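# Move bottle carrier between shelved benches into spill tray

## Task

Pick up the empty bottle carrier from the shelved bench by the door and set it upright on the floor of the spill tray on the shelved bench by the window. The carrier must never touch the floor, or the task fails. The parked cart, pedal bin and stool may be moved. At the end, release the carrier and back away. The robot must not fall or finish tilted, or the task fails.

## Robot and tools

ROBOT. A Rainbow Robotics RB-Y1: a base with two drive wheels and two rear casters (0.66 m long, 0.58 m wide, front edge 0.10 m ahead of the wheel axle), a torso, a head, and two arms with seven joints and a gripper each. The base drives forward/back and turns in place; it cannot move sideways. The lower torso (leg) folds and can stick out past the front of the base. Loose objects may occasionally get a small push from outside.

FRAMES. Base frame: origin on the floor midway between the drive wheels, x forward, y left, z up. The reported chest, left_hand and right_hand values are in this frame. A hand point is the spot between its finger pads; fingers point along the hand's -z and close along its x. Reported hand positions can be inaccurate, more so when the arm is stretched out. base_odometry is relative to where the base began the scene and comes only from wheel rotation, so wheel slip shows up as travel. Heading is in radians, positive to the left, wrapping between -3.142 and 3.142.

execute_actions. Arguments: actions (a list holding one action, or empty to just read state and images) and cameras (a list of head_camera, left_wrist_camera, right_wrist_camera or all; omitted, null or ["all"] gives every camera, [] gives none). An action may contain:
- base: exactly one relative command. translate_m is a straight drive in metres from the current spot, forward positive, -3 to 3. rotate_rad is a turn in place in radians from the current heading, left (counter-clockwise from above) positive, -3.2 to 3.2. A base move that would need over 8.667 s is refused.
- joints: a single object of absolute targets keyed by joint name (both arms, torso, head in the same object). Angles in rad, grippers in m. Ranges, with positive meaning: torso_squat_rad 0 to 1.2 (larger lowers the level chest); torso_shift_rad -0.3 to 0.6 (hips forward); torso_pitch_rad -0.2 to 1.4 (bow forward); torso_yaw_rad -1.5 to 1.5 (turn left). Per arm (prefix left_ or right_): shoulder_pitch -2.356 to 2.356 (0 hangs; negative swings forward and up); shoulder_roll left 0 to 3.141 (positive raises out left), right -3.141 to 0 (negative raises out right); shoulder_yaw -2.094 to 2.094; elbow -2.617 to 0.01 (0 straight, negative bends forward); forearm_roll -3.141 to 3.141; wrist_pitch -1.57 to 1.919 (negative tips hand forward); hand_roll -2.705 to 2.705; gripper_m 0 to 0.1 (pad gap). For both arms, positive yaw and rolls turn counter-clockwise seen from above. head_pan_rad -0.523 to 0.523 (left positive, relative to chest); head_tilt_rad -0.35 to 1.57 (positive looks down). Tolerance for done is ±0.02 rad, ±0.004 m for grippers.
- speeds: lower caps for this action, translate_m 0.05 to 0.4 m/s, rotate_rad 0.1 to 1.509 rad/s.
- min_time_s: 0.1 to 8, a minimum duration for arm and head moves.
All parts start together. One action lasts at most 15 s. Any unknown key or out-of-range number rejects the whole call. A joint or base left out can still be driving toward its previous target. Joint top speeds: arms 1 rad/s (wrist-area joints 1.5), head 1.5, squat and pitch 0.3, shift 0.15, yaw 0.6, grippers 0.1 m/s.
Torso combos must also hold: squat+shift <= 1.52; squat-shift+pitch <= 1.57; shift+0.5 pitch-0.4 squat <= 0.7; shift+0.3 pitch-0.5 squat <= 0.39; otherwise commanded torso joints stop short as off_target.

wait: seconds 0 to 10; returns state and images without new commands. zoom_image: camera plus region [x0, y0, x1, y1] in pixels of that camera's newest full image (head 896x504, wrists 644x364), at most 504x504. finished_scene: scene = current scene number; irreversible, call only once the carrier sits released in the tray.

RESULTS. A pictures line lists the order of returned images. base_status and joint_status per motion: done (for the base, wheels turned the full amount, slip or not); off_target (resting short, possibly still pushing); limit_stop_at_<name>; contact_stop (arm or torso met firm resistance); time_out; stopped_with_arm (torso halted because an arm contact-stopped); limit_stop_at_own_body (self-collision guard acted before contact; move arm and torso apart). contact_stop, time_out and stopped_with_arm halt the whole group (torso joints; or one arm's seven joints), dropping their targets. "joint command not followed" with a cause line means an arm's targets were blocked by the arm-collision check; that arm's joints read not_followed and may be retried later; the gripper part still runs. on_its_own describes uncommanded parts; "held at" is the target, not the position. If a call reports a stop, later calls in the same reply are skipped. MOTOR HOT warns from 65 °C; OVER-TEMPERATURE FAULT at 80 °C brakes the arm (keys read limit_stop_at_motor_heat) and you must resend targets. A torque fault freezes the robot 10 s. Load limits: shoulders 63.7 N m, elbows 32.7, wrist-area joints 22.7, held weight included.

CAUTIONS. To grip, command an opening at least 0.005 m under the object's width; off_target on the gripper is then expected. Each arm handles about 3 kg; weight held far ahead of the wheels can tip the robot with no stop. The base keeps pushing into furniture; a bent leg hitting furniture may slide the robot backward unseen by odometry. After a stop, first back the arms off in a separate action, then the torso. Exception: if both hands grip one object and the torso contact-stops instantly with nothing in the way, resend every arm joint (not grippers) at its reported position, then the torso command. Never let the arms strike or squeeze each other, including hands and fingers. Avoid drops, slams and forceful pushes; keep the carrier off the floor throughout.

Each tool is called after "Emit:" as a command line: name --argument value for each argument, lists and objects as JSON in quotes; but a table of rows of numbers goes row by row, as --pt "numbers of a row", without its own name.

## Session

Emit:
execute_actions --actions '[]'

Scene clock: 0.00 s.
base_odometry: x=+0.000 y=+0.000 heading=+0.000 (m, m, rad; odometry frame)
base_status: not commanded
joint_positions: torso_squat_rad=+0.350 torso_shift_rad=-0.001 torso_pitch_rad=+0.000 torso_yaw_rad=+0.000 left_shoulder_pitch_rad=+0.037 left_shoulder_roll_rad=+0.039 left_shoulder_yaw_rad=+0.040 left_elbow_rad=-0.256 left_forearm_roll_rad=+0.023 left_wrist_pitch_rad=-0.010 left_hand_roll_rad=+0.017 left_gripper_m=+0.101 right_shoulder_pitch_rad=+0.005 right_shoulder_roll_rad=+0.000 right_shoulder_yaw_rad=+0.051 right_elbow_rad=-0.196 right_forearm_roll_rad=+0.025 right_wrist_pitch_rad=-0.009 right_hand_roll_rad=+0.036 right_gripper_m=+0.100 head_pan_rad=+0.000 head_tilt_rad=+0.399
joint_status: not commanded
chest: x=-0.2285 y=-0.0006 z=+1.2474 quat_wxyz=(+1.000, +0.001, +0.000, +0.000) (m; base frame)
left_hand: x=-0.1290 y=+0.2562 z=+0.5706 quat_wxyz=(+0.992, +0.022, -0.116, +0.043) (m; base frame)
right_hand: x=-0.1346 y=-0.2151 z=+0.5679 quat_wxyz=(+0.993, +0.000, -0.100, +0.055) (m; base frame)
pictures: head_camera, left_wrist_camera, right_wrist_camera
Images, in order (width x height): head_camera 896x504, left_wrist_camera 644x364, right_wrist_camera 644x364.

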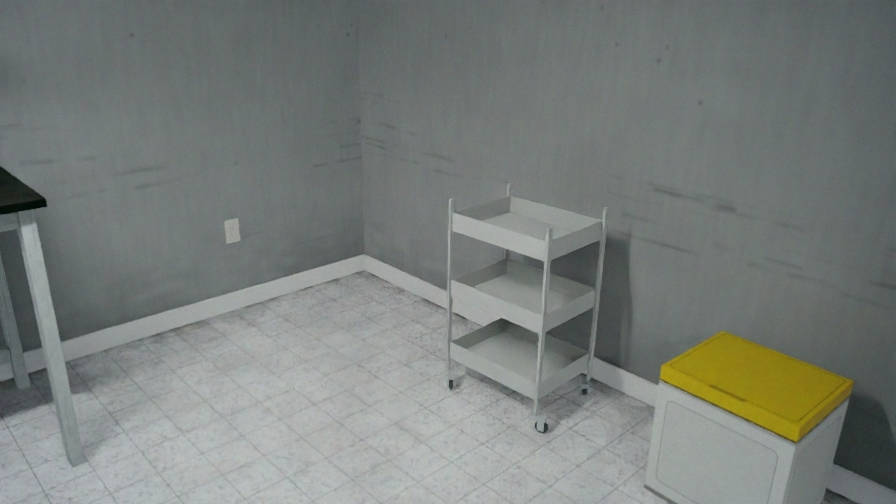

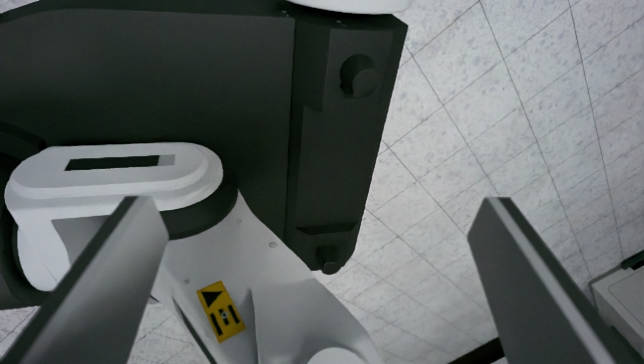

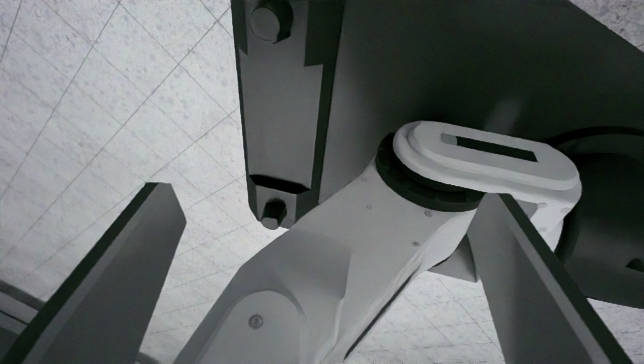

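Emit:
execute_actions --actions '[{"base":{"rotate_rad":1.1},"joints":{"head_tilt_rad":0.25}}]' --cameras '["head_camera"]'

Emit:
execute_actions --actions '[{"base":{"rotate_rad":1.1}}]' --cameras '["head_camera"]'

Emit:
execute_actions --actions '[{"base":{"rotate_rad":1.1}}]' --cameras '["head_camera"]'

Emit:
execute_actions --actions '[{"base":{"rotate_rad":1.1}}]' --cameras '["head_camera"]'

Emit:
execute_actions --actions '[{"base":{"rotate_rad":1.1}}]' --cameras '["head_camera"]'

Scene clock: 3.73 s.
base_odometry: x=+0.000 y=+0.000 heading=+1.100 (m, m, rad; odometry frame)
base_status: done
joint_positions: torso_squat_rad=+0.350 torso_shift_rad=-0.001 torso_pitch_rad=+0.000 torso_yaw_rad=+0.000 left_shoulder_pitch_rad=+0.037 left_shoulder_roll_rad=+0.039 left_shoulder_yaw_rad=+0.040 left_elbow_rad=-0.256 left_forearm_roll_rad=+0.023 left_wrist_pitch_rad=-0.010 left_hand_roll_rad=+0.017 left_gripper_m=+0.101 right_shoulder_pitch_rad=+0.005 right_shoulder_roll_rad=+0.000 right_shoulder_yaw_rad=+0.051 right_elbow_rad=-0.196 right_forearm_roll_rad=+0.025 right_wrist_pitch_rad=-0.009 right_hand_roll_rad=+0.036 right_gripper_m=+0.100 head_pan_rad=+0.000 head_tilt_rad=+0.250
joint_status: all done
chest: x=-0.2285 y=-0.0006 z=+1.2474 quat_wxyz=(+1.000, +0.001, +0.000, +0.000) (m; base frame)
left_hand: x=-0.1290 y=+0.2562 z=+0.5706 quat_wxyz=(+0.992, +0.022, -0.116, +0.043) (m; base frame)
right_hand: x=-0.1346 y=-0.2152 z=+0.5679 quat_wxyz=(+0.993, +0.000, -0.100, +0.055) (m; base frame)
pictures: head_camera
camera_calibration (this result's frames):
head_camera: T_world_to_cam=[[0.0208345, -0.999218, 0.033618, -0.0462765], [-0.193023, -0.0370129, -0.980496, 1.43358], [0.980973, 0.0139391, -0.193643, 0.424878], [0, 0, 0, 1]] pos_world=[-0.139115, 0.000898122, 1.48945]
Images, in order (width x height): head_camera 896x504.

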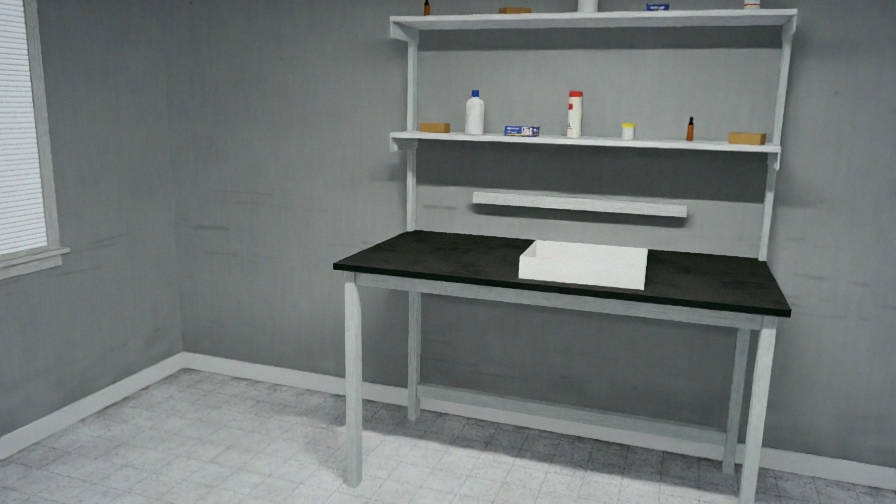

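Scene clock: 7.27 s.
base_odometry: x=+0.000 y=+0.000 heading=+2.199 (m, m, rad; odometry frame)
base_status: done
joint_positions: torso_squat_rad=+0.350 torso_shift_rad=-0.001 torso_pitch_rad=+0.000 torso_yaw_rad=+0.000 left_shoulder_pitch_rad=+0.037 left_shoulder_roll_rad=+0.039 left_shoulder_yaw_rad=+0.040 left_elbow_rad=-0.256 left_forearm_roll_rad=+0.023 left_wrist_pitch_rad=-0.010 left_hand_roll_rad=+0.017 left_gripper_m=+0.101 right_shoulder_pitch_rad=+0.005 right_shoulder_roll_rad=+0.000 right_shoulder_yaw_rad=+0.051 right_elbow_rad=-0.196 right_forearm_roll_rad=+0.025 right_wrist_pitch_rad=-0.009 right_hand_roll_rad=+0.036 right_gripper_m=+0.100 head_pan_rad=+0.000 head_tilt_rad=+0.250
joint_status: not commanded
chest: x=-0.2285 y=-0.0006 z=+1.2474 quat_wxyz=(+1.000, +0.001, +0.000, +0.000) (m; base frame)
left_hand: x=-0.1290 y=+0.2561 z=+0.5706 quat_wxyz=(+0.992, +0.022, -0.116, +0.043) (m; base frame)
right_hand: x=-0.1347 y=-0.2152 z=+0.5679 quat_wxyz=(+0.993, +0.000, -0.100, +0.055) (m; base frame)
pictures: head_camera
camera_calibration (this result's frames):
head_camera: T_world_to_cam=[[0.0208347, -0.999217, 0.033635, -0.0462887], [-0.193023, -0.0370295, -0.980495, 1.43358], [0.980973, 0.013936, -0.193644, 0.424877], [0, 0, 0, 1]] pos_world=[-0.139115, 0.000911157, 1.48945]
Images, in order (width x height): head_camera 896x504.

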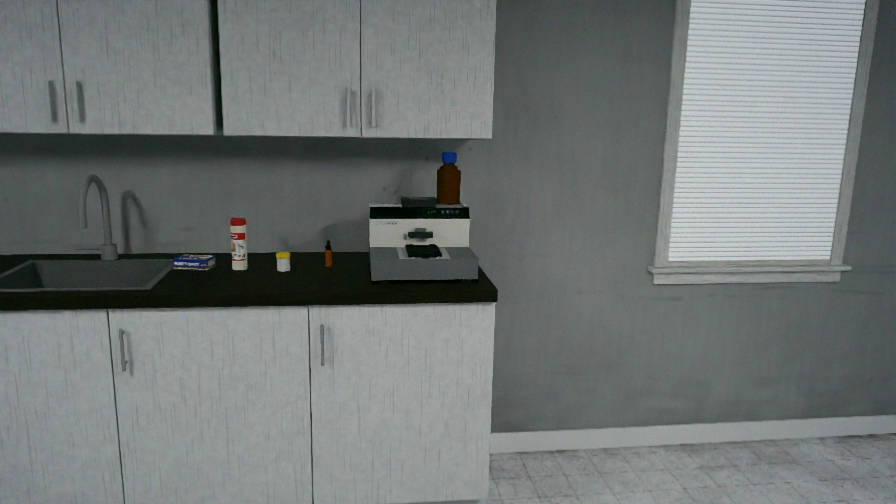

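Scene clock: 10.80 s.
base_odometry: x=+0.000 y=+0.000 heading=-2.985 (m, m, rad; odometry frame)
base_status: done
joint_positions: torso_squat_rad=+0.350 torso_shift_rad=-0.001 torso_pitch_rad=+0.000 torso_yaw_rad=+0.000 left_shoulder_pitch_rad=+0.037 left_shoulder_roll_rad=+0.039 left_shoulder_yaw_rad=+0.040 left_elbow_rad=-0.256 left_forearm_roll_rad=+0.023 left_wrist_pitch_rad=-0.010 left_hand_roll_rad=+0.017 left_gripper_m=+0.101 right_shoulder_pitch_rad=+0.005 right_shoulder_roll_rad=+0.000 right_shoulder_yaw_rad=+0.051 right_elbow_rad=-0.196 right_forearm_roll_rad=+0.025 right_wrist_pitch_rad=-0.009 right_hand_roll_rad=+0.036 right_gripper_m=+0.100 head_pan_rad=+0.000 head_tilt_rad=+0.250
joint_status: not commanded
chest: x=-0.2285 y=-0.0006 z=+1.2474 quat_wxyz=(+1.000, +0.001, +0.000, +0.000) (m; base frame)
left_hand: x=-0.1290 y=+0.2561 z=+0.5706 quat_wxyz=(+0.992, +0.022, -0.116, +0.043) (m; base frame)
right_hand: x=-0.1347 y=-0.2152 z=+0.5679 quat_wxyz=(+0.993, +0.000, -0.100, +0.055) (m; base frame)
pictures: head_camera
camera_calibration (this result's frames):
head_camera: T_world_to_cam=[[0.0208347, -0.999217, 0.0336442, -0.0462965], [-0.193023, -0.0370386, -0.980495, 1.43358], [0.980973, 0.0139342, -0.193644, 0.424877], [0, 0, 0, 1]] pos_world=[-0.139115, 0.000917149, 1.48945]
Images, in order (width x height): head_camera 896x504.

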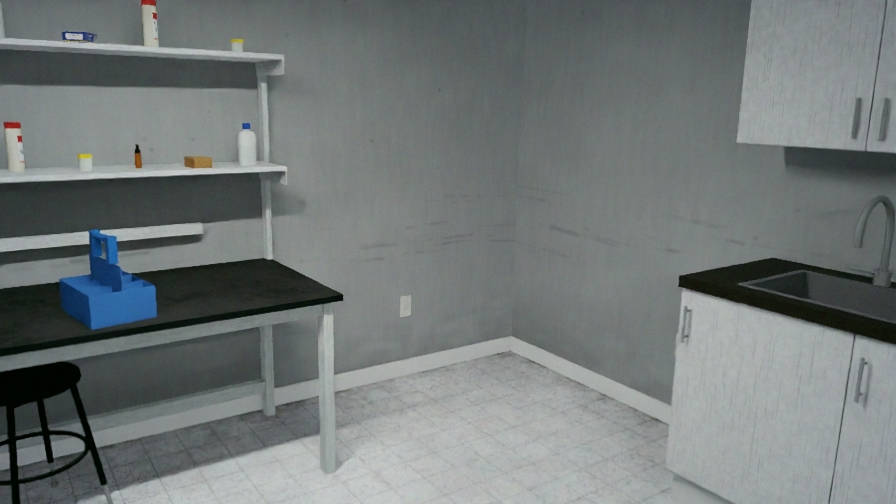

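Scene clock: 14.33 s.
base_odometry: x=+0.000 y=+0.000 heading=-1.885 (m, m, rad; odometry frame)
base_status: done
joint_positions: torso_squat_rad=+0.350 torso_shift_rad=-0.001 torso_pitch_rad=+0.000 torso_yaw_rad=+0.000 left_shoulder_pitch_rad=+0.037 left_shoulder_roll_rad=+0.039 left_shoulder_yaw_rad=+0.040 left_elbow_rad=-0.256 left_forearm_roll_rad=+0.023 left_wrist_pitch_rad=-0.010 left_hand_roll_rad=+0.017 left_gripper_m=+0.101 right_shoulder_pitch_rad=+0.005 right_shoulder_roll_rad=+0.000 right_shoulder_yaw_rad=+0.051 right_elbow_rad=-0.196 right_forearm_roll_rad=+0.025 right_wrist_pitch_rad=-0.009 right_hand_roll_rad=+0.036 right_gripper_m=+0.100 head_pan_rad=+0.000 head_tilt_rad=+0.250
joint_status: not commanded
chest: x=-0.2285 y=-0.0005 z=+1.2474 quat_wxyz=(+1.000, +0.001, +0.000, +0.000) (m; base frame)
left_hand: x=-0.1290 y=+0.2561 z=+0.5706 quat_wxyz=(+0.992, +0.021, -0.116, +0.043) (m; base frame)
right_hand: x=-0.1347 y=-0.2152 z=+0.5679 quat_wxyz=(+0.993, +0.000, -0.100, +0.055) (m; base frame)
pictures: head_camera
camera_calibration (this result's frames):
head_camera: T_world_to_cam=[[0.0208347, -0.999216, 0.0336501, -0.0463017], [-0.193023, -0.0370443, -0.980495, 1.43358], [0.980973, 0.0139331, -0.193643, 0.424877], [0, 0, 0, 1]] pos_world=[-0.139115, 0.000920583, 1.48945]
Images, in order (width x height): head_camera 896x504.

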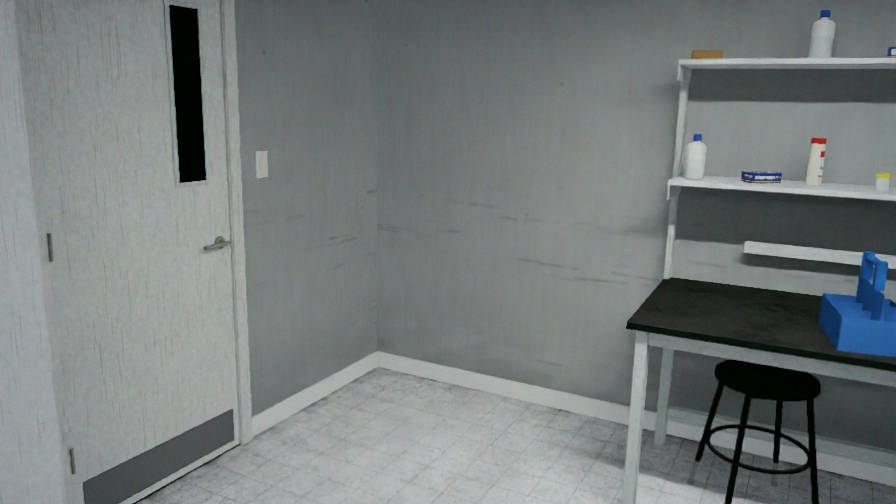

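Scene clock: 17.87 s.
base_odometry: x=+0.000 y=+0.000 heading=-0.786 (m, m, rad; odometry frame)
base_status: done
joint_positions: torso_squat_rad=+0.350 torso_shift_rad=-0.001 torso_pitch_rad=+0.000 torso_yaw_rad=+0.000 left_shoulder_pitch_rad=+0.037 left_shoulder_roll_rad=+0.039 left_shoulder_yaw_rad=+0.040 left_elbow_rad=-0.256 left_forearm_roll_rad=+0.023 left_wrist_pitch_rad=-0.010 left_hand_roll_rad=+0.017 left_gripper_m=+0.101 right_shoulder_pitch_rad=+0.005 right_shoulder_roll_rad=+0.000 right_shoulder_yaw_rad=+0.051 right_elbow_rad=-0.196 right_forearm_roll_rad=+0.025 right_wrist_pitch_rad=-0.009 right_hand_roll_rad=+0.036 right_gripper_m=+0.100 head_pan_rad=+0.000 head_tilt_rad=+0.250
joint_status: not commanded
chest: x=-0.2285 y=-0.0005 z=+1.2474 quat_wxyz=(+1.000, +0.001, +0.000, +0.000) (m; base frame)
left_hand: x=-0.1290 y=+0.2561 z=+0.5706 quat_wxyz=(+0.992, +0.021, -0.116, +0.043) (m; base frame)
right_hand: x=-0.1347 y=-0.2152 z=+0.5679 quat_wxyz=(+0.993, +0.000, -0.100, +0.055) (m; base frame)
pictures: head_camera
camera_calibration (this result's frames):
head_camera: T_world_to_cam=[[0.0208346, -0.999216, 0.0336545, -0.0463058], [-0.193023, -0.0370486, -0.980495, 1.43358], [0.980973, 0.0139322, -0.193643, 0.424877], [0, 0, 0, 1]] pos_world=[-0.139115, 0.000923065, 1.48945]
Images, in order (width x height): head_camera 896x504.

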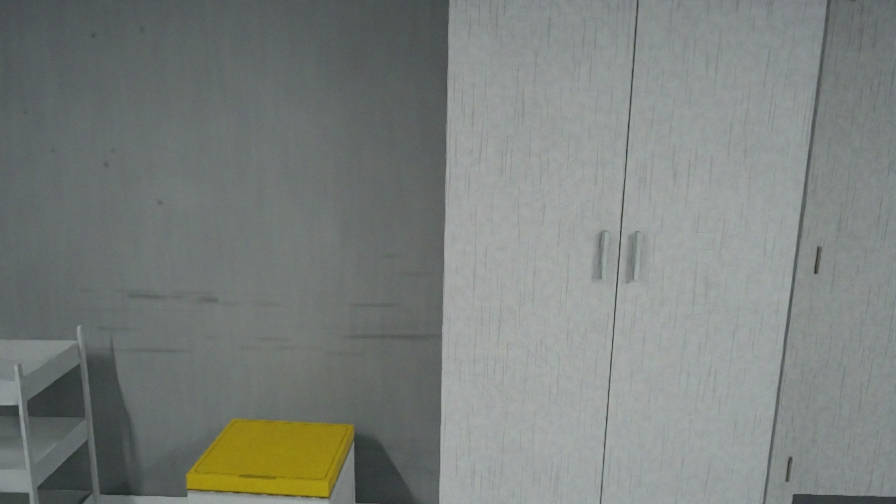

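Emit:
execute_actions --actions '[{"base":{"rotate_rad":-1.86},"joints":{"head_tilt_rad":0.5}}]' --cameras '[]'

Emit:
execute_actions --actions '[{"base":{"translate_m":1.3}}]' --cameras '[]'

Emit:
execute_actions --actions '[{"base":{"rotate_rad":0.28}}]' --cameras '["head_camera"]'

Scene clock: 22.30 s.
base_odometry: x=+0.000 y=+0.000 heading=-2.645 (m, m, rad; odometry frame)
base_status: done
joint_positions: torso_squat_rad=+0.350 torso_shift_rad=-0.001 torso_pitch_rad=+0.000 torso_yaw_rad=+0.000 left_shoulder_pitch_rad=+0.037 left_shoulder_roll_rad=+0.039 left_shoulder_yaw_rad=+0.040 left_elbow_rad=-0.256 left_forearm_roll_rad=+0.023 left_wrist_pitch_rad=-0.010 left_hand_roll_rad=+0.017 left_gripper_m=+0.101 right_shoulder_pitch_rad=+0.005 right_shoulder_roll_rad=+0.000 right_shoulder_yaw_rad=+0.051 right_elbow_rad=-0.196 right_forearm_roll_rad=+0.025 right_wrist_pitch_rad=-0.009 right_hand_roll_rad=+0.036 right_gripper_m=+0.100 head_pan_rad=+0.000 head_tilt_rad=+0.500
joint_status: all done
chest: x=-0.2285 y=-0.0005 z=+1.2474 quat_wxyz=(+1.000, +0.001, +0.000, +0.000) (m; base frame)
left_hand: x=-0.1290 y=+0.2562 z=+0.5706 quat_wxyz=(+0.992, +0.021, -0.116, +0.043) (m; base frame)
right_hand: x=-0.1347 y=-0.2152 z=+0.5679 quat_wxyz=(+0.993, +0.000, -0.100, +0.055) (m; base frame)
pictures: none
No camera images: the call's "cameras" was empty. Leave "cameras" out to get every camera's image.

Scene clock: 27.07 s.
base_odometry: x=-1.143 y=-0.619 heading=-2.646 (m, m, rad; odometry frame)
base_status: done
joint_positions: torso_squat_rad=+0.350 torso_shift_rad=-0.001 torso_pitch_rad=+0.000 torso_yaw_rad=+0.000 left_shoulder_pitch_rad=+0.037 left_shoulder_roll_rad=+0.039 left_shoulder_yaw_rad=+0.040 left_elbow_rad=-0.256 left_forearm_roll_rad=+0.023 left_wrist_pitch_rad=-0.010 left_hand_roll_rad=+0.017 left_gripper_m=+0.101 right_shoulder_pitch_rad=+0.005 right_shoulder_roll_rad=+0.000 right_shoulder_yaw_rad=+0.051 right_elbow_rad=-0.196 right_forearm_roll_rad=+0.025 right_wrist_pitch_rad=-0.009 right_hand_roll_rad=+0.036 right_gripper_m=+0.100 head_pan_rad=+0.000 head_tilt_rad=+0.500
joint_status: not commanded
chest: x=-0.2284 y=-0.0005 z=+1.2474 quat_wxyz=(+1.000, +0.001, +0.000, +0.000) (m; base frame)
left_hand: x=-0.1289 y=+0.2561 z=+0.5706 quat_wxyz=(+0.992, +0.021, -0.116, +0.043) (m; base frame)
right_hand: x=-0.1346 y=-0.2152 z=+0.5679 quat_wxyz=(+0.993, +0.000, -0.100, +0.055) (m; base frame)
pictures: none
No camera images: the call's "cameras" was empty. Leave "cameras" out to get every camera's image.

Scene clock: 28.87 s.
base_odometry: x=-1.143 y=-0.618 heading=-2.366 (m, m, rad; odometry frame)
base_status: done
joint_positions: torso_squat_rad=+0.350 torso_shift_rad=-0.001 torso_pitch_rad=+0.000 torso_yaw_rad=+0.000 left_shoulder_pitch_rad=+0.037 left_shoulder_roll_rad=+0.039 left_shoulder_yaw_rad=+0.040 left_elbow_rad=-0.256 left_forearm_roll_rad=+0.023 left_wrist_pitch_rad=-0.010 left_hand_roll_rad=+0.017 left_gripper_m=+0.101 right_shoulder_pitch_rad=+0.005 right_shoulder_roll_rad=+0.000 right_shoulder_yaw_rad=+0.051 right_elbow_rad=-0.196 right_forearm_roll_rad=+0.025 right_wrist_pitch_rad=-0.009 right_hand_roll_rad=+0.036 right_gripper_m=+0.100 head_pan_rad=+0.000 head_tilt_rad=+0.500
joint_status: not commanded
chest: x=-0.2284 y=-0.0006 z=+1.2474 quat_wxyz=(+1.000, +0.001, +0.000, +0.000) (m; base frame)
left_hand: x=-0.1289 y=+0.2561 z=+0.5706 quat_wxyz=(+0.992, +0.022, -0.116, +0.043) (m; base frame)
right_hand: x=-0.1346 y=-0.2152 z=+0.5679 quat_wxyz=(+0.993, +0.000, -0.100, +0.055) (m; base frame)
pictures: head_camera
camera_calibration (this result's frames):
head_camera: T_world_to_cam=[[0.0287973, -0.999213, 0.0272616, -0.0354252], [-0.429609, -0.0369977, -0.902257, 1.2715], [0.902556, 0.0142708, -0.430336, 0.751236], [0, 0, 0, 1]] pos_world=[-0.130765, 0.000924443, 1.47147]
Images, in order (width x height): head_camera 896x504.

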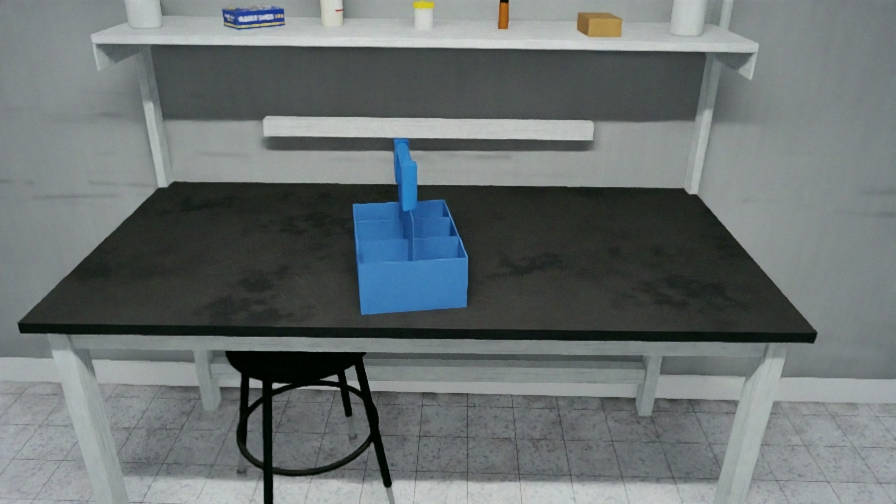

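Emit:
execute_actions --actions '[{"base":{"translate_m":0.5},"joints":{"left_shoulder_pitch_rad":-0.5,"left_elbow_rad":-1.07,"left_hand_roll_rad":1.57,"head_tilt_rad":0.7}}]' --cameras '["head_camera","left_wrist_camera"]'

Scene clock: 31.87 s.
base_odometry: x=-1.500 y=-0.969 heading=-2.366 (m, m, rad; odometry frame)
base_status: done
joint_positions: torso_squat_rad=+0.350 torso_shift_rad=-0.001 torso_pitch_rad=+0.000 torso_yaw_rad=+0.000 left_shoulder_pitch_rad=-0.500 left_shoulder_roll_rad=+0.039 left_shoulder_yaw_rad=+0.040 left_elbow_rad=-1.070 left_forearm_roll_rad=+0.023 left_wrist_pitch_rad=-0.010 left_hand_roll_rad=+1.570 left_gripper_m=+0.101 right_shoulder_pitch_rad=+0.005 right_shoulder_roll_rad=+0.000 right_shoulder_yaw_rad=+0.051 right_elbow_rad=-0.196 right_forearm_roll_rad=+0.025 right_wrist_pitch_rad=-0.009 right_hand_roll_rad=+0.036 right_gripper_m=+0.100 head_pan_rad=+0.000 head_tilt_rad=+0.700
joint_status: all done
chest: x=-0.2284 y=-0.0006 z=+1.2474 quat_wxyz=(+1.000, +0.001, +0.000, +0.000) (m; base frame)
left_hand: x=+0.4078 y=+0.1638 z=+1.0533 quat_wxyz=(+0.540, -0.513, -0.476, +0.467) (m; base frame)
right_hand: x=-0.1346 y=-0.2152 z=+0.5679 quat_wxyz=(+0.993, +0.000, -0.100, +0.055) (m; base frame)
pictures: head_camera, left_wrist_camera
camera_calibration (this result's frames):
head_camera: T_world_to_cam=[[0.0338772, -0.999208, 0.0208525, -0.0250961], [-0.600357, -0.0370263, -0.798875, 1.08664], [0.799014, 0.0145447, -0.601136, 0.977039], [0, 0, 0, 1]] pos_world=[-0.127445, 0.000947364, 1.45595]
left_wrist_camera: T_world_to_cam=[[0.113037, 0.993321, 0.0231527, -0.23646], [-0.644308, 0.0555423, 0.762746, -0.524516], [0.756366, -0.101136, 0.646283, -0.884584], [0, 0, 0, 1]] pos_world=[0.357848, 0.17455, 0.977239]
Images, in order (width x height): head_camera 896x504, left_wrist_camera 644x364.

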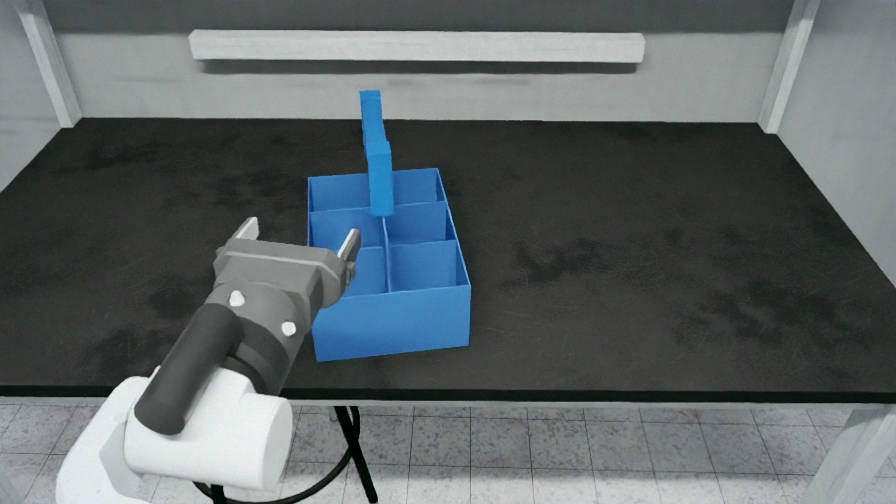

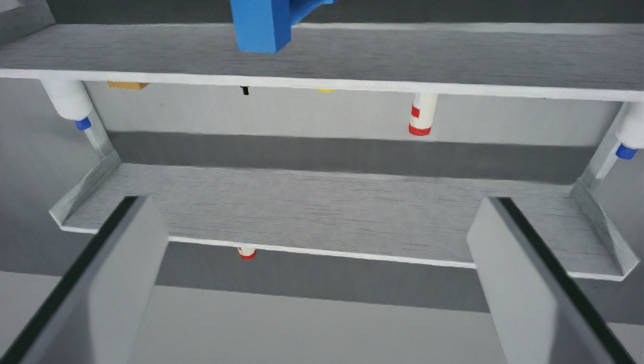

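Emit:
execute_actions --actions '[{"joints":{"torso_yaw_rad":-0.11,"torso_squat_rad":0.42,"left_hand_roll_rad":-1.57}}]' --cameras '[]'

Emit:
execute_actions --actions '[{"base":{"translate_m":0.12}}]' --cameras '["head_camera","left_wrist_camera"]'

Scene clock: 35.50 s.
base_odometry: x=-1.500 y=-0.969 heading=-2.366 (m, m, rad; odometry frame)
base_status: not commanded
joint_positions: torso_squat_rad=+0.420 torso_shift_rad=-0.001 torso_pitch_rad=+0.000 torso_yaw_rad=-0.110 left_shoulder_pitch_rad=-0.500 left_shoulder_roll_rad=+0.039 left_shoulder_yaw_rad=+0.040 left_elbow_rad=-1.070 left_forearm_roll_rad=+0.023 left_wrist_pitch_rad=-0.010 left_hand_roll_rad=-1.570 left_gripper_m=+0.101 right_shoulder_pitch_rad=+0.005 right_shoulder_roll_rad=+0.000 right_shoulder_yaw_rad=+0.051 right_elbow_rad=-0.196 right_forearm_roll_rad=+0.025 right_wrist_pitch_rad=-0.009 right_hand_roll_rad=+0.036 right_gripper_m=+0.100 head_pan_rad=+0.000 head_tilt_rad=+0.700
joint_status: all done
chest: x=-0.2286 y=-0.0006 z=+1.2291 quat_wxyz=(+0.998, +0.001, +0.000, -0.055) (m; base frame)
left_hand: x=+0.4218 y=+0.0932 z=+1.0349 quat_wxyz=(+0.437, +0.447, -0.539, -0.565) (m; base frame)
right_hand: x=-0.1587 y=-0.2241 z=+0.5496 quat_wxyz=(+0.995, -0.005, -0.100, +0.000) (m; base frame)
pictures: none
No camera images: the call's "cameras" was empty. Leave "cameras" out to get every camera's image.

Scene clock: 37.30 s.
base_odometry: x=-1.586 y=-1.053 heading=-2.365 (m, m, rad; odometry frame)
base_status: done
joint_positions: torso_squat_rad=+0.420 torso_shift_rad=-0.001 torso_pitch_rad=+0.000 torso_yaw_rad=-0.110 left_shoulder_pitch_rad=-0.500 left_shoulder_roll_rad=+0.039 left_shoulder_yaw_rad=+0.040 left_elbow_rad=-1.070 left_forearm_roll_rad=+0.023 left_wrist_pitch_rad=-0.010 left_hand_roll_rad=-1.570 left_gripper_m=+0.101 right_shoulder_pitch_rad=+0.005 right_shoulder_roll_rad=+0.000 right_shoulder_yaw_rad=+0.051 right_elbow_rad=-0.196 right_forearm_roll_rad=+0.025 right_wrist_pitch_rad=-0.009 right_hand_roll_rad=+0.036 right_gripper_m=+0.100 head_pan_rad=+0.000 head_tilt_rad=+0.700
joint_status: not commanded
chest: x=-0.2284 y=-0.0006 z=+1.2291 quat_wxyz=(+0.998, +0.001, +0.000, -0.055) (m; base frame)
left_hand: x=+0.4219 y=+0.0932 z=+1.0347 quat_wxyz=(+0.437, +0.447, -0.539, -0.565) (m; base frame)
right_hand: x=-0.1587 y=-0.2241 z=+0.5496 quat_wxyz=(+0.995, -0.005, -0.100, +0.000) (m; base frame)
pictures: head_camera, left_wrist_camera
camera_calibration (this result's frames):
head_camera: T_world_to_cam=[[-0.0757882, -0.996906, 0.0208545, -0.0497601], [-0.600883, 0.0289706, -0.798812, 1.07182], [0.795736, -0.0730716, -0.601219, 0.965352], [0, 0, 0, 1]] pos_world=[-0.127899, -0.0101175, 1.43761]
left_wrist_camera: T_world_to_cam=[[-0.216337, -0.976084, -0.0214269, 0.201146], [-0.656344, 0.161648, -0.736942, 1.04955], [0.72278, -0.145364, -0.675617, 0.495683], [0, 0, 0, 1]] pos_world=[0.374112, 0.0987322, 1.11266]
Images, in order (width x height): head_camera 896x504, left_wrist_camera 644x364.

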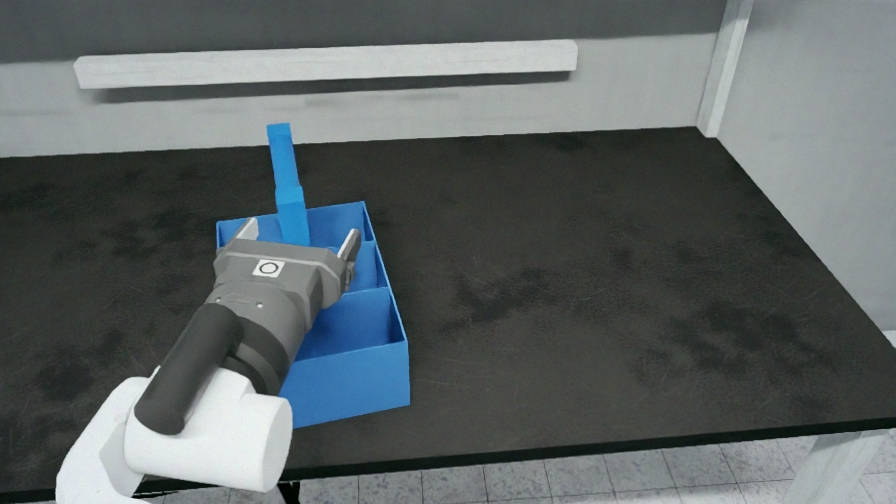

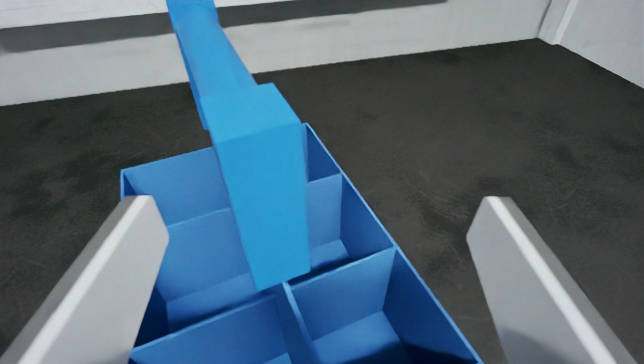

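Emit:
execute_actions --actions '[{"base":{"translate_m":0.07}}]' --cameras '["left_wrist_camera"]'

Emit:
execute_actions --actions '[{"joints":{"left_gripper_m":0.0}}]' --cameras '[]'

Emit:
execute_actions --actions '[{"joints":{"torso_squat_rad":0.0,"left_shoulder_pitch_rad":-0.9,"left_elbow_rad":-0.9,"left_wrist_pitch_rad":0.22},"min_time_s":2}]' --cameras '["head_camera","left_wrist_camera"]'

Scene clock: 38.60 s.
base_odometry: x=-1.636 y=-1.102 heading=-2.364 (m, m, rad; odometry frame)
base_status: done
joint_positions: torso_squat_rad=+0.420 torso_shift_rad=-0.001 torso_pitch_rad=+0.000 torso_yaw_rad=-0.110 left_shoulder_pitch_rad=-0.500 left_shoulder_roll_rad=+0.039 left_shoulder_yaw_rad=+0.040 left_elbow_rad=-1.070 left_forearm_roll_rad=+0.023 left_wrist_pitch_rad=-0.010 left_hand_roll_rad=-1.570 left_gripper_m=+0.101 right_shoulder_pitch_rad=+0.005 right_shoulder_roll_rad=+0.000 right_shoulder_yaw_rad=+0.051 right_elbow_rad=-0.196 right_forearm_roll_rad=+0.025 right_wrist_pitch_rad=-0.009 right_hand_roll_rad=+0.036 right_gripper_m=+0.100 head_pan_rad=+0.000 head_tilt_rad=+0.700
joint_status: not commanded
chest: x=-0.2283 y=-0.0006 z=+1.2291 quat_wxyz=(+0.998, +0.001, +0.000, -0.055) (m; base frame)
left_hand: x=+0.4220 y=+0.0932 z=+1.0346 quat_wxyz=(+0.437, +0.447, -0.539, -0.565) (m; base frame)
right_hand: x=-0.1587 y=-0.2241 z=+0.5495 quat_wxyz=(+0.995, -0.005, -0.100, +0.000) (m; base frame)
pictures: left_wrist_camera
camera_calibration (this result's frames):
left_wrist_camera: T_world_to_cam=[[-0.216333, -0.976085, -0.0213895, 0.201127], [-0.656485, 0.161645, -0.736816, 1.04945], [0.722653, -0.145356, -0.675754, 0.495741], [0, 0, 0, 1]] pos_world=[0.37421, 0.0987369, 1.11255]
Images, in order (width x height): left_wrist_camera 644x364.

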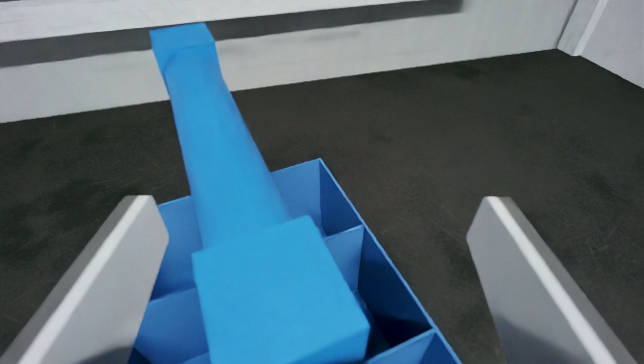

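Scene clock: 40.10 s.
base_odometry: x=-1.636 y=-1.102 heading=-2.364 (m, m, rad; odometry frame)
base_status: not commanded
joint_positions: torso_squat_rad=+0.420 torso_shift_rad=-0.001 torso_pitch_rad=+0.000 torso_yaw_rad=-0.110 left_shoulder_pitch_rad=-0.500 left_shoulder_roll_rad=+0.039 left_shoulder_yaw_rad=+0.040 left_elbow_rad=-1.070 left_forearm_roll_rad=+0.023 left_wrist_pitch_rad=-0.010 left_hand_roll_rad=-1.570 left_gripper_m=+0.029 right_shoulder_pitch_rad=+0.005 right_shoulder_roll_rad=+0.000 right_shoulder_yaw_rad=+0.051 right_elbow_rad=-0.196 right_forearm_roll_rad=+0.025 right_wrist_pitch_rad=-0.009 right_hand_roll_rad=+0.036 right_gripper_m=+0.100 head_pan_rad=+0.000 head_tilt_rad=+0.700
joint_status: left_gripper_m off_target (ended at +0.029, target +0.000)
chest: x=-0.2283 y=-0.0006 z=+1.2291 quat_wxyz=(+0.998, +0.001, +0.000, -0.055) (m; base frame)
left_hand: x=+0.4220 y=+0.0932 z=+1.0346 quat_wxyz=(+0.437, +0.447, -0.539, -0.565) (m; base frame)
right_hand: x=-0.1587 y=-0.2241 z=+0.5495 quat_wxyz=(+0.995, -0.005, -0.100, +0.000) (m; base frame)
pictures: none
No camera images: the call's "cameras" was empty. Leave "cameras" out to get every camera's image.

Scene clock: 42.40 s.
base_odometry: x=-1.636 y=-1.102 heading=-2.364 (m, m, rad; odometry frame)
base_status: not commanded
joint_positions: torso_squat_rad=+0.000 torso_shift_rad=-0.001 torso_pitch_rad=+0.000 torso_yaw_rad=-0.110 left_shoulder_pitch_rad=-0.899 left_shoulder_roll_rad=+0.039 left_shoulder_yaw_rad=+0.040 left_elbow_rad=-0.900 left_forearm_roll_rad=+0.023 left_wrist_pitch_rad=+0.220 left_hand_roll_rad=-1.570 left_gripper_m=+0.029 right_shoulder_pitch_rad=+0.005 right_shoulder_roll_rad=+0.000 right_shoulder_yaw_rad=+0.051 right_elbow_rad=-0.196 right_forearm_roll_rad=+0.025 right_wrist_pitch_rad=-0.009 right_hand_roll_rad=+0.036 right_gripper_m=+0.100 head_pan_rad=+0.000 head_tilt_rad=+0.700
joint_status: all done
chest: x=-0.2283 y=-0.0006 z=+1.2899 quat_wxyz=(+0.998, +0.001, +0.000, -0.055) (m; base frame)
left_hand: x=+0.4780 y=+0.0054 z=+1.2116 quat_wxyz=(+0.394, +0.428, -0.540, -0.608) (m; base frame)
right_hand: x=-0.1588 y=-0.2241 z=+0.6104 quat_wxyz=(+0.995, -0.005, -0.100, +0.000) (m; base frame)
pictures: head_camera, left_wrist_camera
camera_calibration (this result's frames):
head_camera: T_world_to_cam=[[-0.0757813, -0.996906, 0.0208792, -0.0510646], [-0.601144, 0.0289707, -0.798616, 1.12018], [0.79554, -0.0730716, -0.601479, 1.00211], [0, 0, 0, 1]] pos_world=[-0.127698, -0.0101333, 1.49841]
left_wrist_camera: T_world_to_cam=[[-0.32086, -0.943438, -0.0835121, 0.256416], [-0.641617, 0.281375, -0.713551, 1.1949], [0.696689, -0.175367, -0.695608, 0.59873], [0, 0, 0, 1]] pos_world=[0.431815, 0.0106946, 1.29052]
Images, in order (width x height): head_camera 896x504, left_wrist_camera 644x364.

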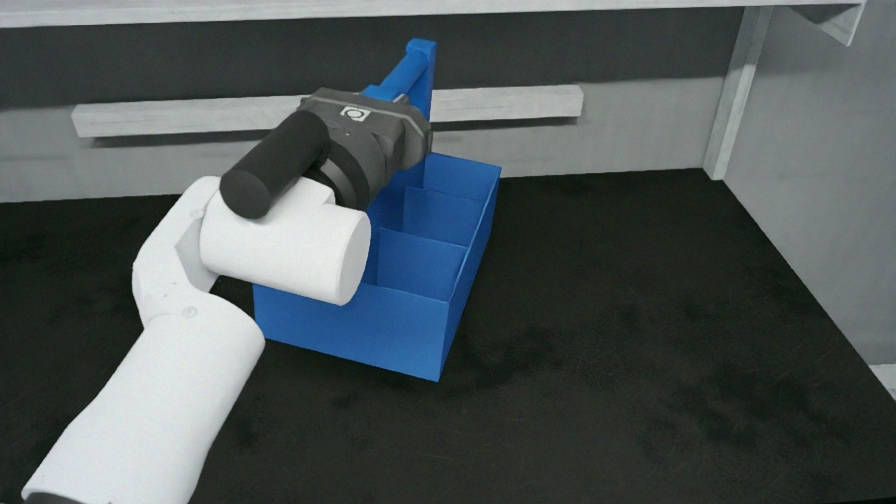

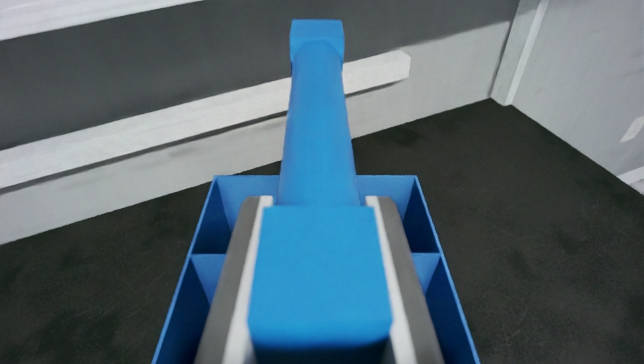

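Emit:
execute_actions --actions '[{"base":{"translate_m":-0.4}}]' --cameras '[]'

Emit:
execute_actions --actions '[{"base":{"rotate_rad":3.08},"joints":{"torso_yaw_rad":0.2,"head_pan_rad":-0.2,"head_tilt_rad":0.5}}]' --cameras '[]'

Emit:
execute_actions --actions '[{"base":{"translate_m":2.7}}]' --cameras '["head_camera"]'

Scene clock: 45.43 s.
base_odometry: x=-1.351 y=-0.821 heading=-2.362 (m, m, rad; odometry frame)
base_status: done
joint_positions: torso_squat_rad=+0.000 torso_shift_rad=-0.001 torso_pitch_rad=+0.000 torso_yaw_rad=-0.110 left_shoulder_pitch_rad=-0.899 left_shoulder_roll_rad=+0.039 left_shoulder_yaw_rad=+0.040 left_elbow_rad=-0.899 left_forearm_roll_rad=+0.023 left_wrist_pitch_rad=+0.220 left_hand_roll_rad=-1.570 left_gripper_m=+0.029 right_shoulder_pitch_rad=+0.005 right_shoulder_roll_rad=+0.000 right_shoulder_yaw_rad=+0.051 right_elbow_rad=-0.196 right_forearm_roll_rad=+0.025 right_wrist_pitch_rad=-0.009 right_hand_roll_rad=+0.036 right_gripper_m=+0.100 head_pan_rad=+0.000 head_tilt_rad=+0.700
joint_status: not commanded
chest: x=-0.2284 y=-0.0006 z=+1.2899 quat_wxyz=(+0.998, +0.001, +0.000, -0.055) (m; base frame)
left_hand: x=+0.4779 y=+0.0053 z=+1.2118 quat_wxyz=(+0.394, +0.428, -0.540, -0.608) (m; base frame)
right_hand: x=-0.1589 y=-0.2241 z=+0.6104 quat_wxyz=(+0.995, -0.005, -0.100, +0.000) (m; base frame)
pictures: none
No camera images: the call's "cameras" was empty. Leave "cameras" out to get every camera's image.

Scene clock: 50.73 s.
base_odometry: x=-1.351 y=-0.821 heading=+0.717 (m, m, rad; odometry frame)
base_status: done
joint_positions: torso_squat_rad=+0.000 torso_shift_rad=-0.001 torso_pitch_rad=+0.000 torso_yaw_rad=+0.200 left_shoulder_pitch_rad=-0.899 left_shoulder_roll_rad=+0.039 left_shoulder_yaw_rad=+0.040 left_elbow_rad=-0.899 left_forearm_roll_rad=+0.023 left_wrist_pitch_rad=+0.220 left_hand_roll_rad=-1.570 left_gripper_m=+0.029 right_shoulder_pitch_rad=+0.005 right_shoulder_roll_rad=+0.000 right_shoulder_yaw_rad=+0.051 right_elbow_rad=-0.196 right_forearm_roll_rad=+0.025 right_wrist_pitch_rad=-0.009 right_hand_roll_rad=+0.036 right_gripper_m=+0.100 head_pan_rad=-0.200 head_tilt_rad=+0.500
joint_status: all done
chest: x=-0.2285 y=-0.0005 z=+1.2899 quat_wxyz=(+0.995, +0.001, +0.000, +0.100) (m; base frame)
left_hand: x=+0.4424 y=+0.2206 z=+1.2122 quat_wxyz=(+0.483, +0.507, -0.468, -0.540) (m; base frame)
right_hand: x=-0.0938 y=-0.1922 z=+0.6104 quat_wxyz=(+0.983, +0.010, -0.100, +0.154) (m; base frame)
pictures: none
No camera images: the call's "cameras" was empty. Leave "cameras" out to get every camera's image.

Scene clock: 59.13 s.
base_odometry: x=+0.683 y=+0.955 heading=+0.718 (m, m, rad; odometry frame)
base_status: done
joint_positions: torso_squat_rad=+0.000 torso_shift_rad=-0.001 torso_pitch_rad=+0.000 torso_yaw_rad=+0.200 left_shoulder_pitch_rad=-0.899 left_shoulder_roll_rad=+0.039 left_shoulder_yaw_rad=+0.040 left_elbow_rad=-0.899 left_forearm_roll_rad=+0.023 left_wrist_pitch_rad=+0.220 left_hand_roll_rad=-1.570 left_gripper_m=+0.029 right_shoulder_pitch_rad=+0.005 right_shoulder_roll_rad=+0.000 right_shoulder_yaw_rad=+0.051 right_elbow_rad=-0.196 right_forearm_roll_rad=+0.025 right_wrist_pitch_rad=-0.009 right_hand_roll_rad=+0.036 right_gripper_m=+0.100 head_pan_rad=-0.200 head_tilt_rad=+0.500
joint_status: not commanded
chest: x=-0.2284 y=-0.0005 z=+1.2899 quat_wxyz=(+0.995, +0.001, +0.000, +0.100) (m; base frame)
left_hand: x=+0.4425 y=+0.2206 z=+1.2121 quat_wxyz=(+0.483, +0.506, -0.468, -0.540) (m; base frame)
right_hand: x=-0.0937 y=-0.1922 z=+0.6104 quat_wxyz=(+0.983, +0.010, -0.100, +0.154) (m; base frame)
pictures: head_camera
camera_calibration (this result's frames):
head_camera: T_world_to_cam=[[0.0293959, -0.999195, 0.0273032, -0.0320971], [-0.429817, -0.0372963, -0.902145, 1.30967], [0.902437, 0.014784, -0.430567, 0.770078], [0, 0, 0, 1]] pos_world=[-0.131088, 0.00538965, 1.51396]
Images, in order (width x height): head_camera 896x504.

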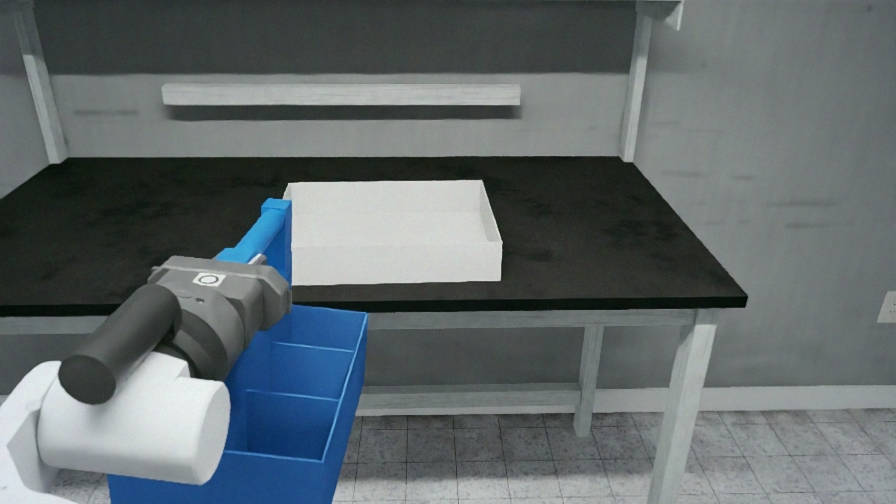

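Emit:
execute_actions --actions '[{"base":{"translate_m":0.3},"joints":{"left_shoulder_pitch_rad":-1.1,"left_wrist_pitch_rad":0.42,"head_tilt_rad":0.7},"min_time_s":1.5}]' --cameras '[]'

Emit:
execute_actions --actions '[{"base":{"translate_m":0.36}}]' --cameras '["head_camera","left_wrist_camera"]'

Scene clock: 61.30 s.
base_odometry: x=+0.909 y=+1.152 heading=+0.718 (m, m, rad; odometry frame)
base_status: done
joint_positions: torso_squat_rad=+0.000 torso_shift_rad=-0.001 torso_pitch_rad=+0.000 torso_yaw_rad=+0.200 left_shoulder_pitch_rad=-1.099 left_shoulder_roll_rad=+0.039 left_shoulder_yaw_rad=+0.040 left_elbow_rad=-0.900 left_forearm_roll_rad=+0.023 left_wrist_pitch_rad=+0.420 left_hand_roll_rad=-1.570 left_gripper_m=+0.029 right_shoulder_pitch_rad=+0.005 right_shoulder_roll_rad=+0.000 right_shoulder_yaw_rad=+0.051 right_elbow_rad=-0.196 right_forearm_roll_rad=+0.025 right_wrist_pitch_rad=-0.009 right_hand_roll_rad=+0.036 right_gripper_m=+0.100 head_pan_rad=-0.200 head_tilt_rad=+0.700
joint_status: all done
chest: x=-0.2283 y=-0.0005 z=+1.2899 quat_wxyz=(+0.995, +0.001, +0.000, +0.100) (m; base frame)
left_hand: x=+0.4603 y=+0.1807 z=+1.2991 quat_wxyz=(+0.462, +0.503, -0.463, -0.565) (m; base frame)
right_hand: x=-0.0936 y=-0.1922 z=+0.6104 quat_wxyz=(+0.983, +0.010, -0.100, +0.154) (m; base frame)
pictures: none
No camera images: the call's "cameras" was empty. Leave "cameras" out to get every camera's image.

Scene clock: 63.77 s.
base_odometry: x=+1.180 y=+1.389 heading=+0.719 (m, m, rad; odometry frame)
base_status: done
joint_positions: torso_squat_rad=+0.000 torso_shift_rad=-0.001 torso_pitch_rad=+0.000 torso_yaw_rad=+0.200 left_shoulder_pitch_rad=-1.099 left_shoulder_roll_rad=+0.039 left_shoulder_yaw_rad=+0.040 left_elbow_rad=-0.899 left_forearm_roll_rad=+0.023 left_wrist_pitch_rad=+0.420 left_hand_roll_rad=-1.570 left_gripper_m=+0.029 right_shoulder_pitch_rad=+0.005 right_shoulder_roll_rad=+0.000 right_shoulder_yaw_rad=+0.051 right_elbow_rad=-0.196 right_forearm_roll_rad=+0.025 right_wrist_pitch_rad=-0.009 right_hand_roll_rad=+0.036 right_gripper_m=+0.100 head_pan_rad=-0.200 head_tilt_rad=+0.700
joint_status: not commanded
chest: x=-0.2283 y=-0.0005 z=+1.2899 quat_wxyz=(+0.995, +0.001, +0.000, +0.100) (m; base frame)
left_hand: x=+0.4603 y=+0.1807 z=+1.2992 quat_wxyz=(+0.462, +0.503, -0.463, -0.565) (m; base frame)
right_hand: x=-0.0937 y=-0.1922 z=+0.6104 quat_wxyz=(+0.983, +0.010, -0.100, +0.154) (m; base frame)
pictures: head_camera, left_wrist_camera
camera_calibration (this result's frames):
head_camera: T_world_to_cam=[[0.0344699, -0.999187, 0.0208982, -0.0215066], [-0.60051, -0.0374222, -0.798741, 1.12034], [0.798874, 0.014983, -0.601312, 1.00302], [0, 0, 0, 1]] pos_world=[-0.127771, 0.00540809, 1.49843]
left_wrist_camera: T_world_to_cam=[[-0.0639711, -0.989575, -0.12903, 0.372623], [-0.70197, 0.136521, -0.699, 1.23178], [0.709328, 0.0458595, -0.703385, 0.667063], [0, 0, 0, 1]] pos_world=[0.415345, 0.169983, 1.3783]
Images, in order (width x height): head_camera 896x504, left_wrist_camera 644x364.

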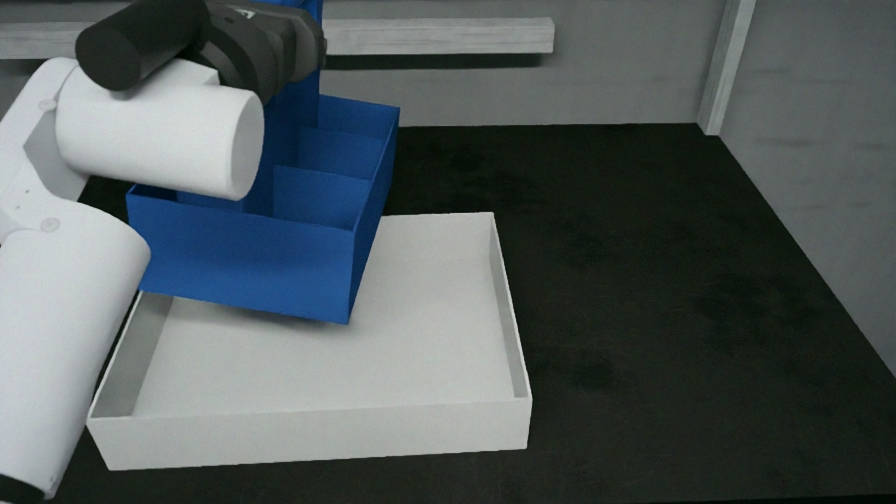

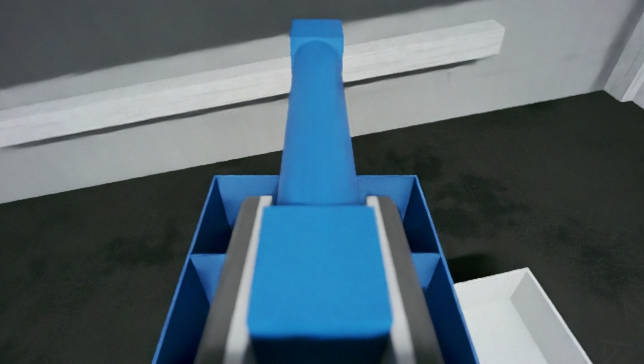

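Emit:
execute_actions --actions '[{"base":{"translate_m":-0.06},"joints":{"left_hand_roll_rad":-1.44,"torso_yaw_rad":0.15,"torso_squat_rad":0.4}}]' --cameras '["head_camera","left_wrist_camera"]'

Scene clock: 66.03 s.
base_odometry: x=+1.135 y=+1.349 heading=+0.719 (m, m, rad; odometry frame)
base_status: done
joint_positions: torso_squat_rad=+0.400 torso_shift_rad=-0.001 torso_pitch_rad=-0.001 torso_yaw_rad=+0.150 left_shoulder_pitch_rad=-1.101 left_shoulder_roll_rad=+0.039 left_shoulder_yaw_rad=+0.040 left_elbow_rad=-0.901 left_forearm_roll_rad=+0.023 left_wrist_pitch_rad=+0.419 left_hand_roll_rad=-1.440 left_gripper_m=+0.029 right_shoulder_pitch_rad=+0.005 right_shoulder_roll_rad=+0.000 right_shoulder_yaw_rad=+0.051 right_elbow_rad=-0.196 right_forearm_roll_rad=+0.025 right_wrist_pitch_rad=-0.009 right_hand_roll_rad=+0.036 right_gripper_m=+0.100 head_pan_rad=-0.200 head_tilt_rad=+0.700
joint_status: all done
chest: x=-0.2290 y=-0.0005 z=+1.2347 quat_wxyz=(+0.997, +0.001, -0.001, +0.075) (m; base frame)
left_hand: x=+0.4679 y=+0.1457 z=+1.2473 quat_wxyz=(+0.482, +0.461, -0.507, -0.545) (m; base frame)
right_hand: x=-0.1034 y=-0.1987 z=+0.5553 quat_wxyz=(+0.986, +0.007, -0.100, +0.129) (m; base frame)
pictures: head_camera, left_wrist_camera
camera_calibration (this result's frames):
head_camera: T_world_to_cam=[[-0.0153731, -0.999664, 0.0208907, -0.0317203], [-0.60071, -0.00746847, -0.799432, 1.07663], [0.799319, -0.024839, -0.600393, 0.969238], [0, 0, 0, 1]] pos_world=[-0.128478, 0.000406006, 1.44328]
left_wrist_camera: T_world_to_cam=[[-0.106404, -0.994322, -0.00103763, 0.19269], [-0.70105, 0.0757602, -0.709077, 1.22654], [0.705129, -0.074721, -0.705131, 0.64847], [0, 0, 0, 1]] pos_world=[0.423116, 0.147127, 1.32717]
Images, in order (width x height): head_camera 896x504, left_wrist_camera 644x364.

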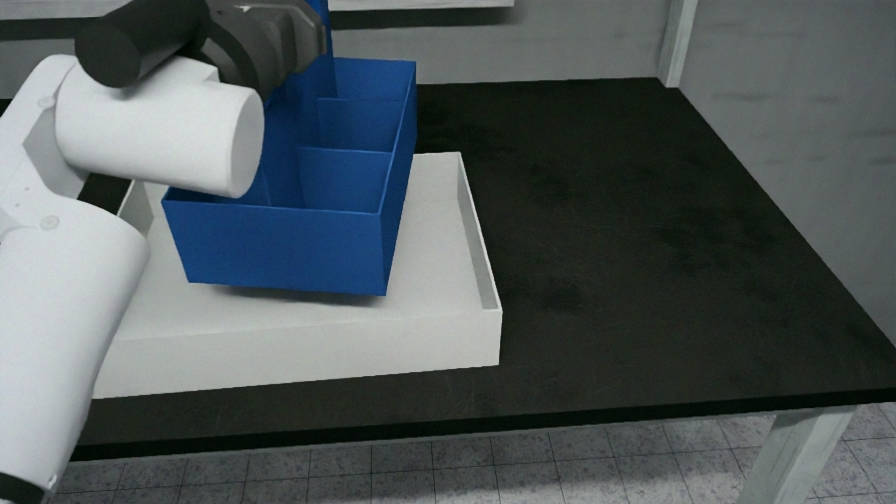

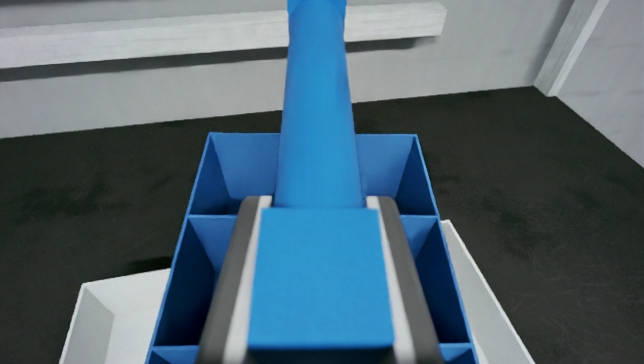

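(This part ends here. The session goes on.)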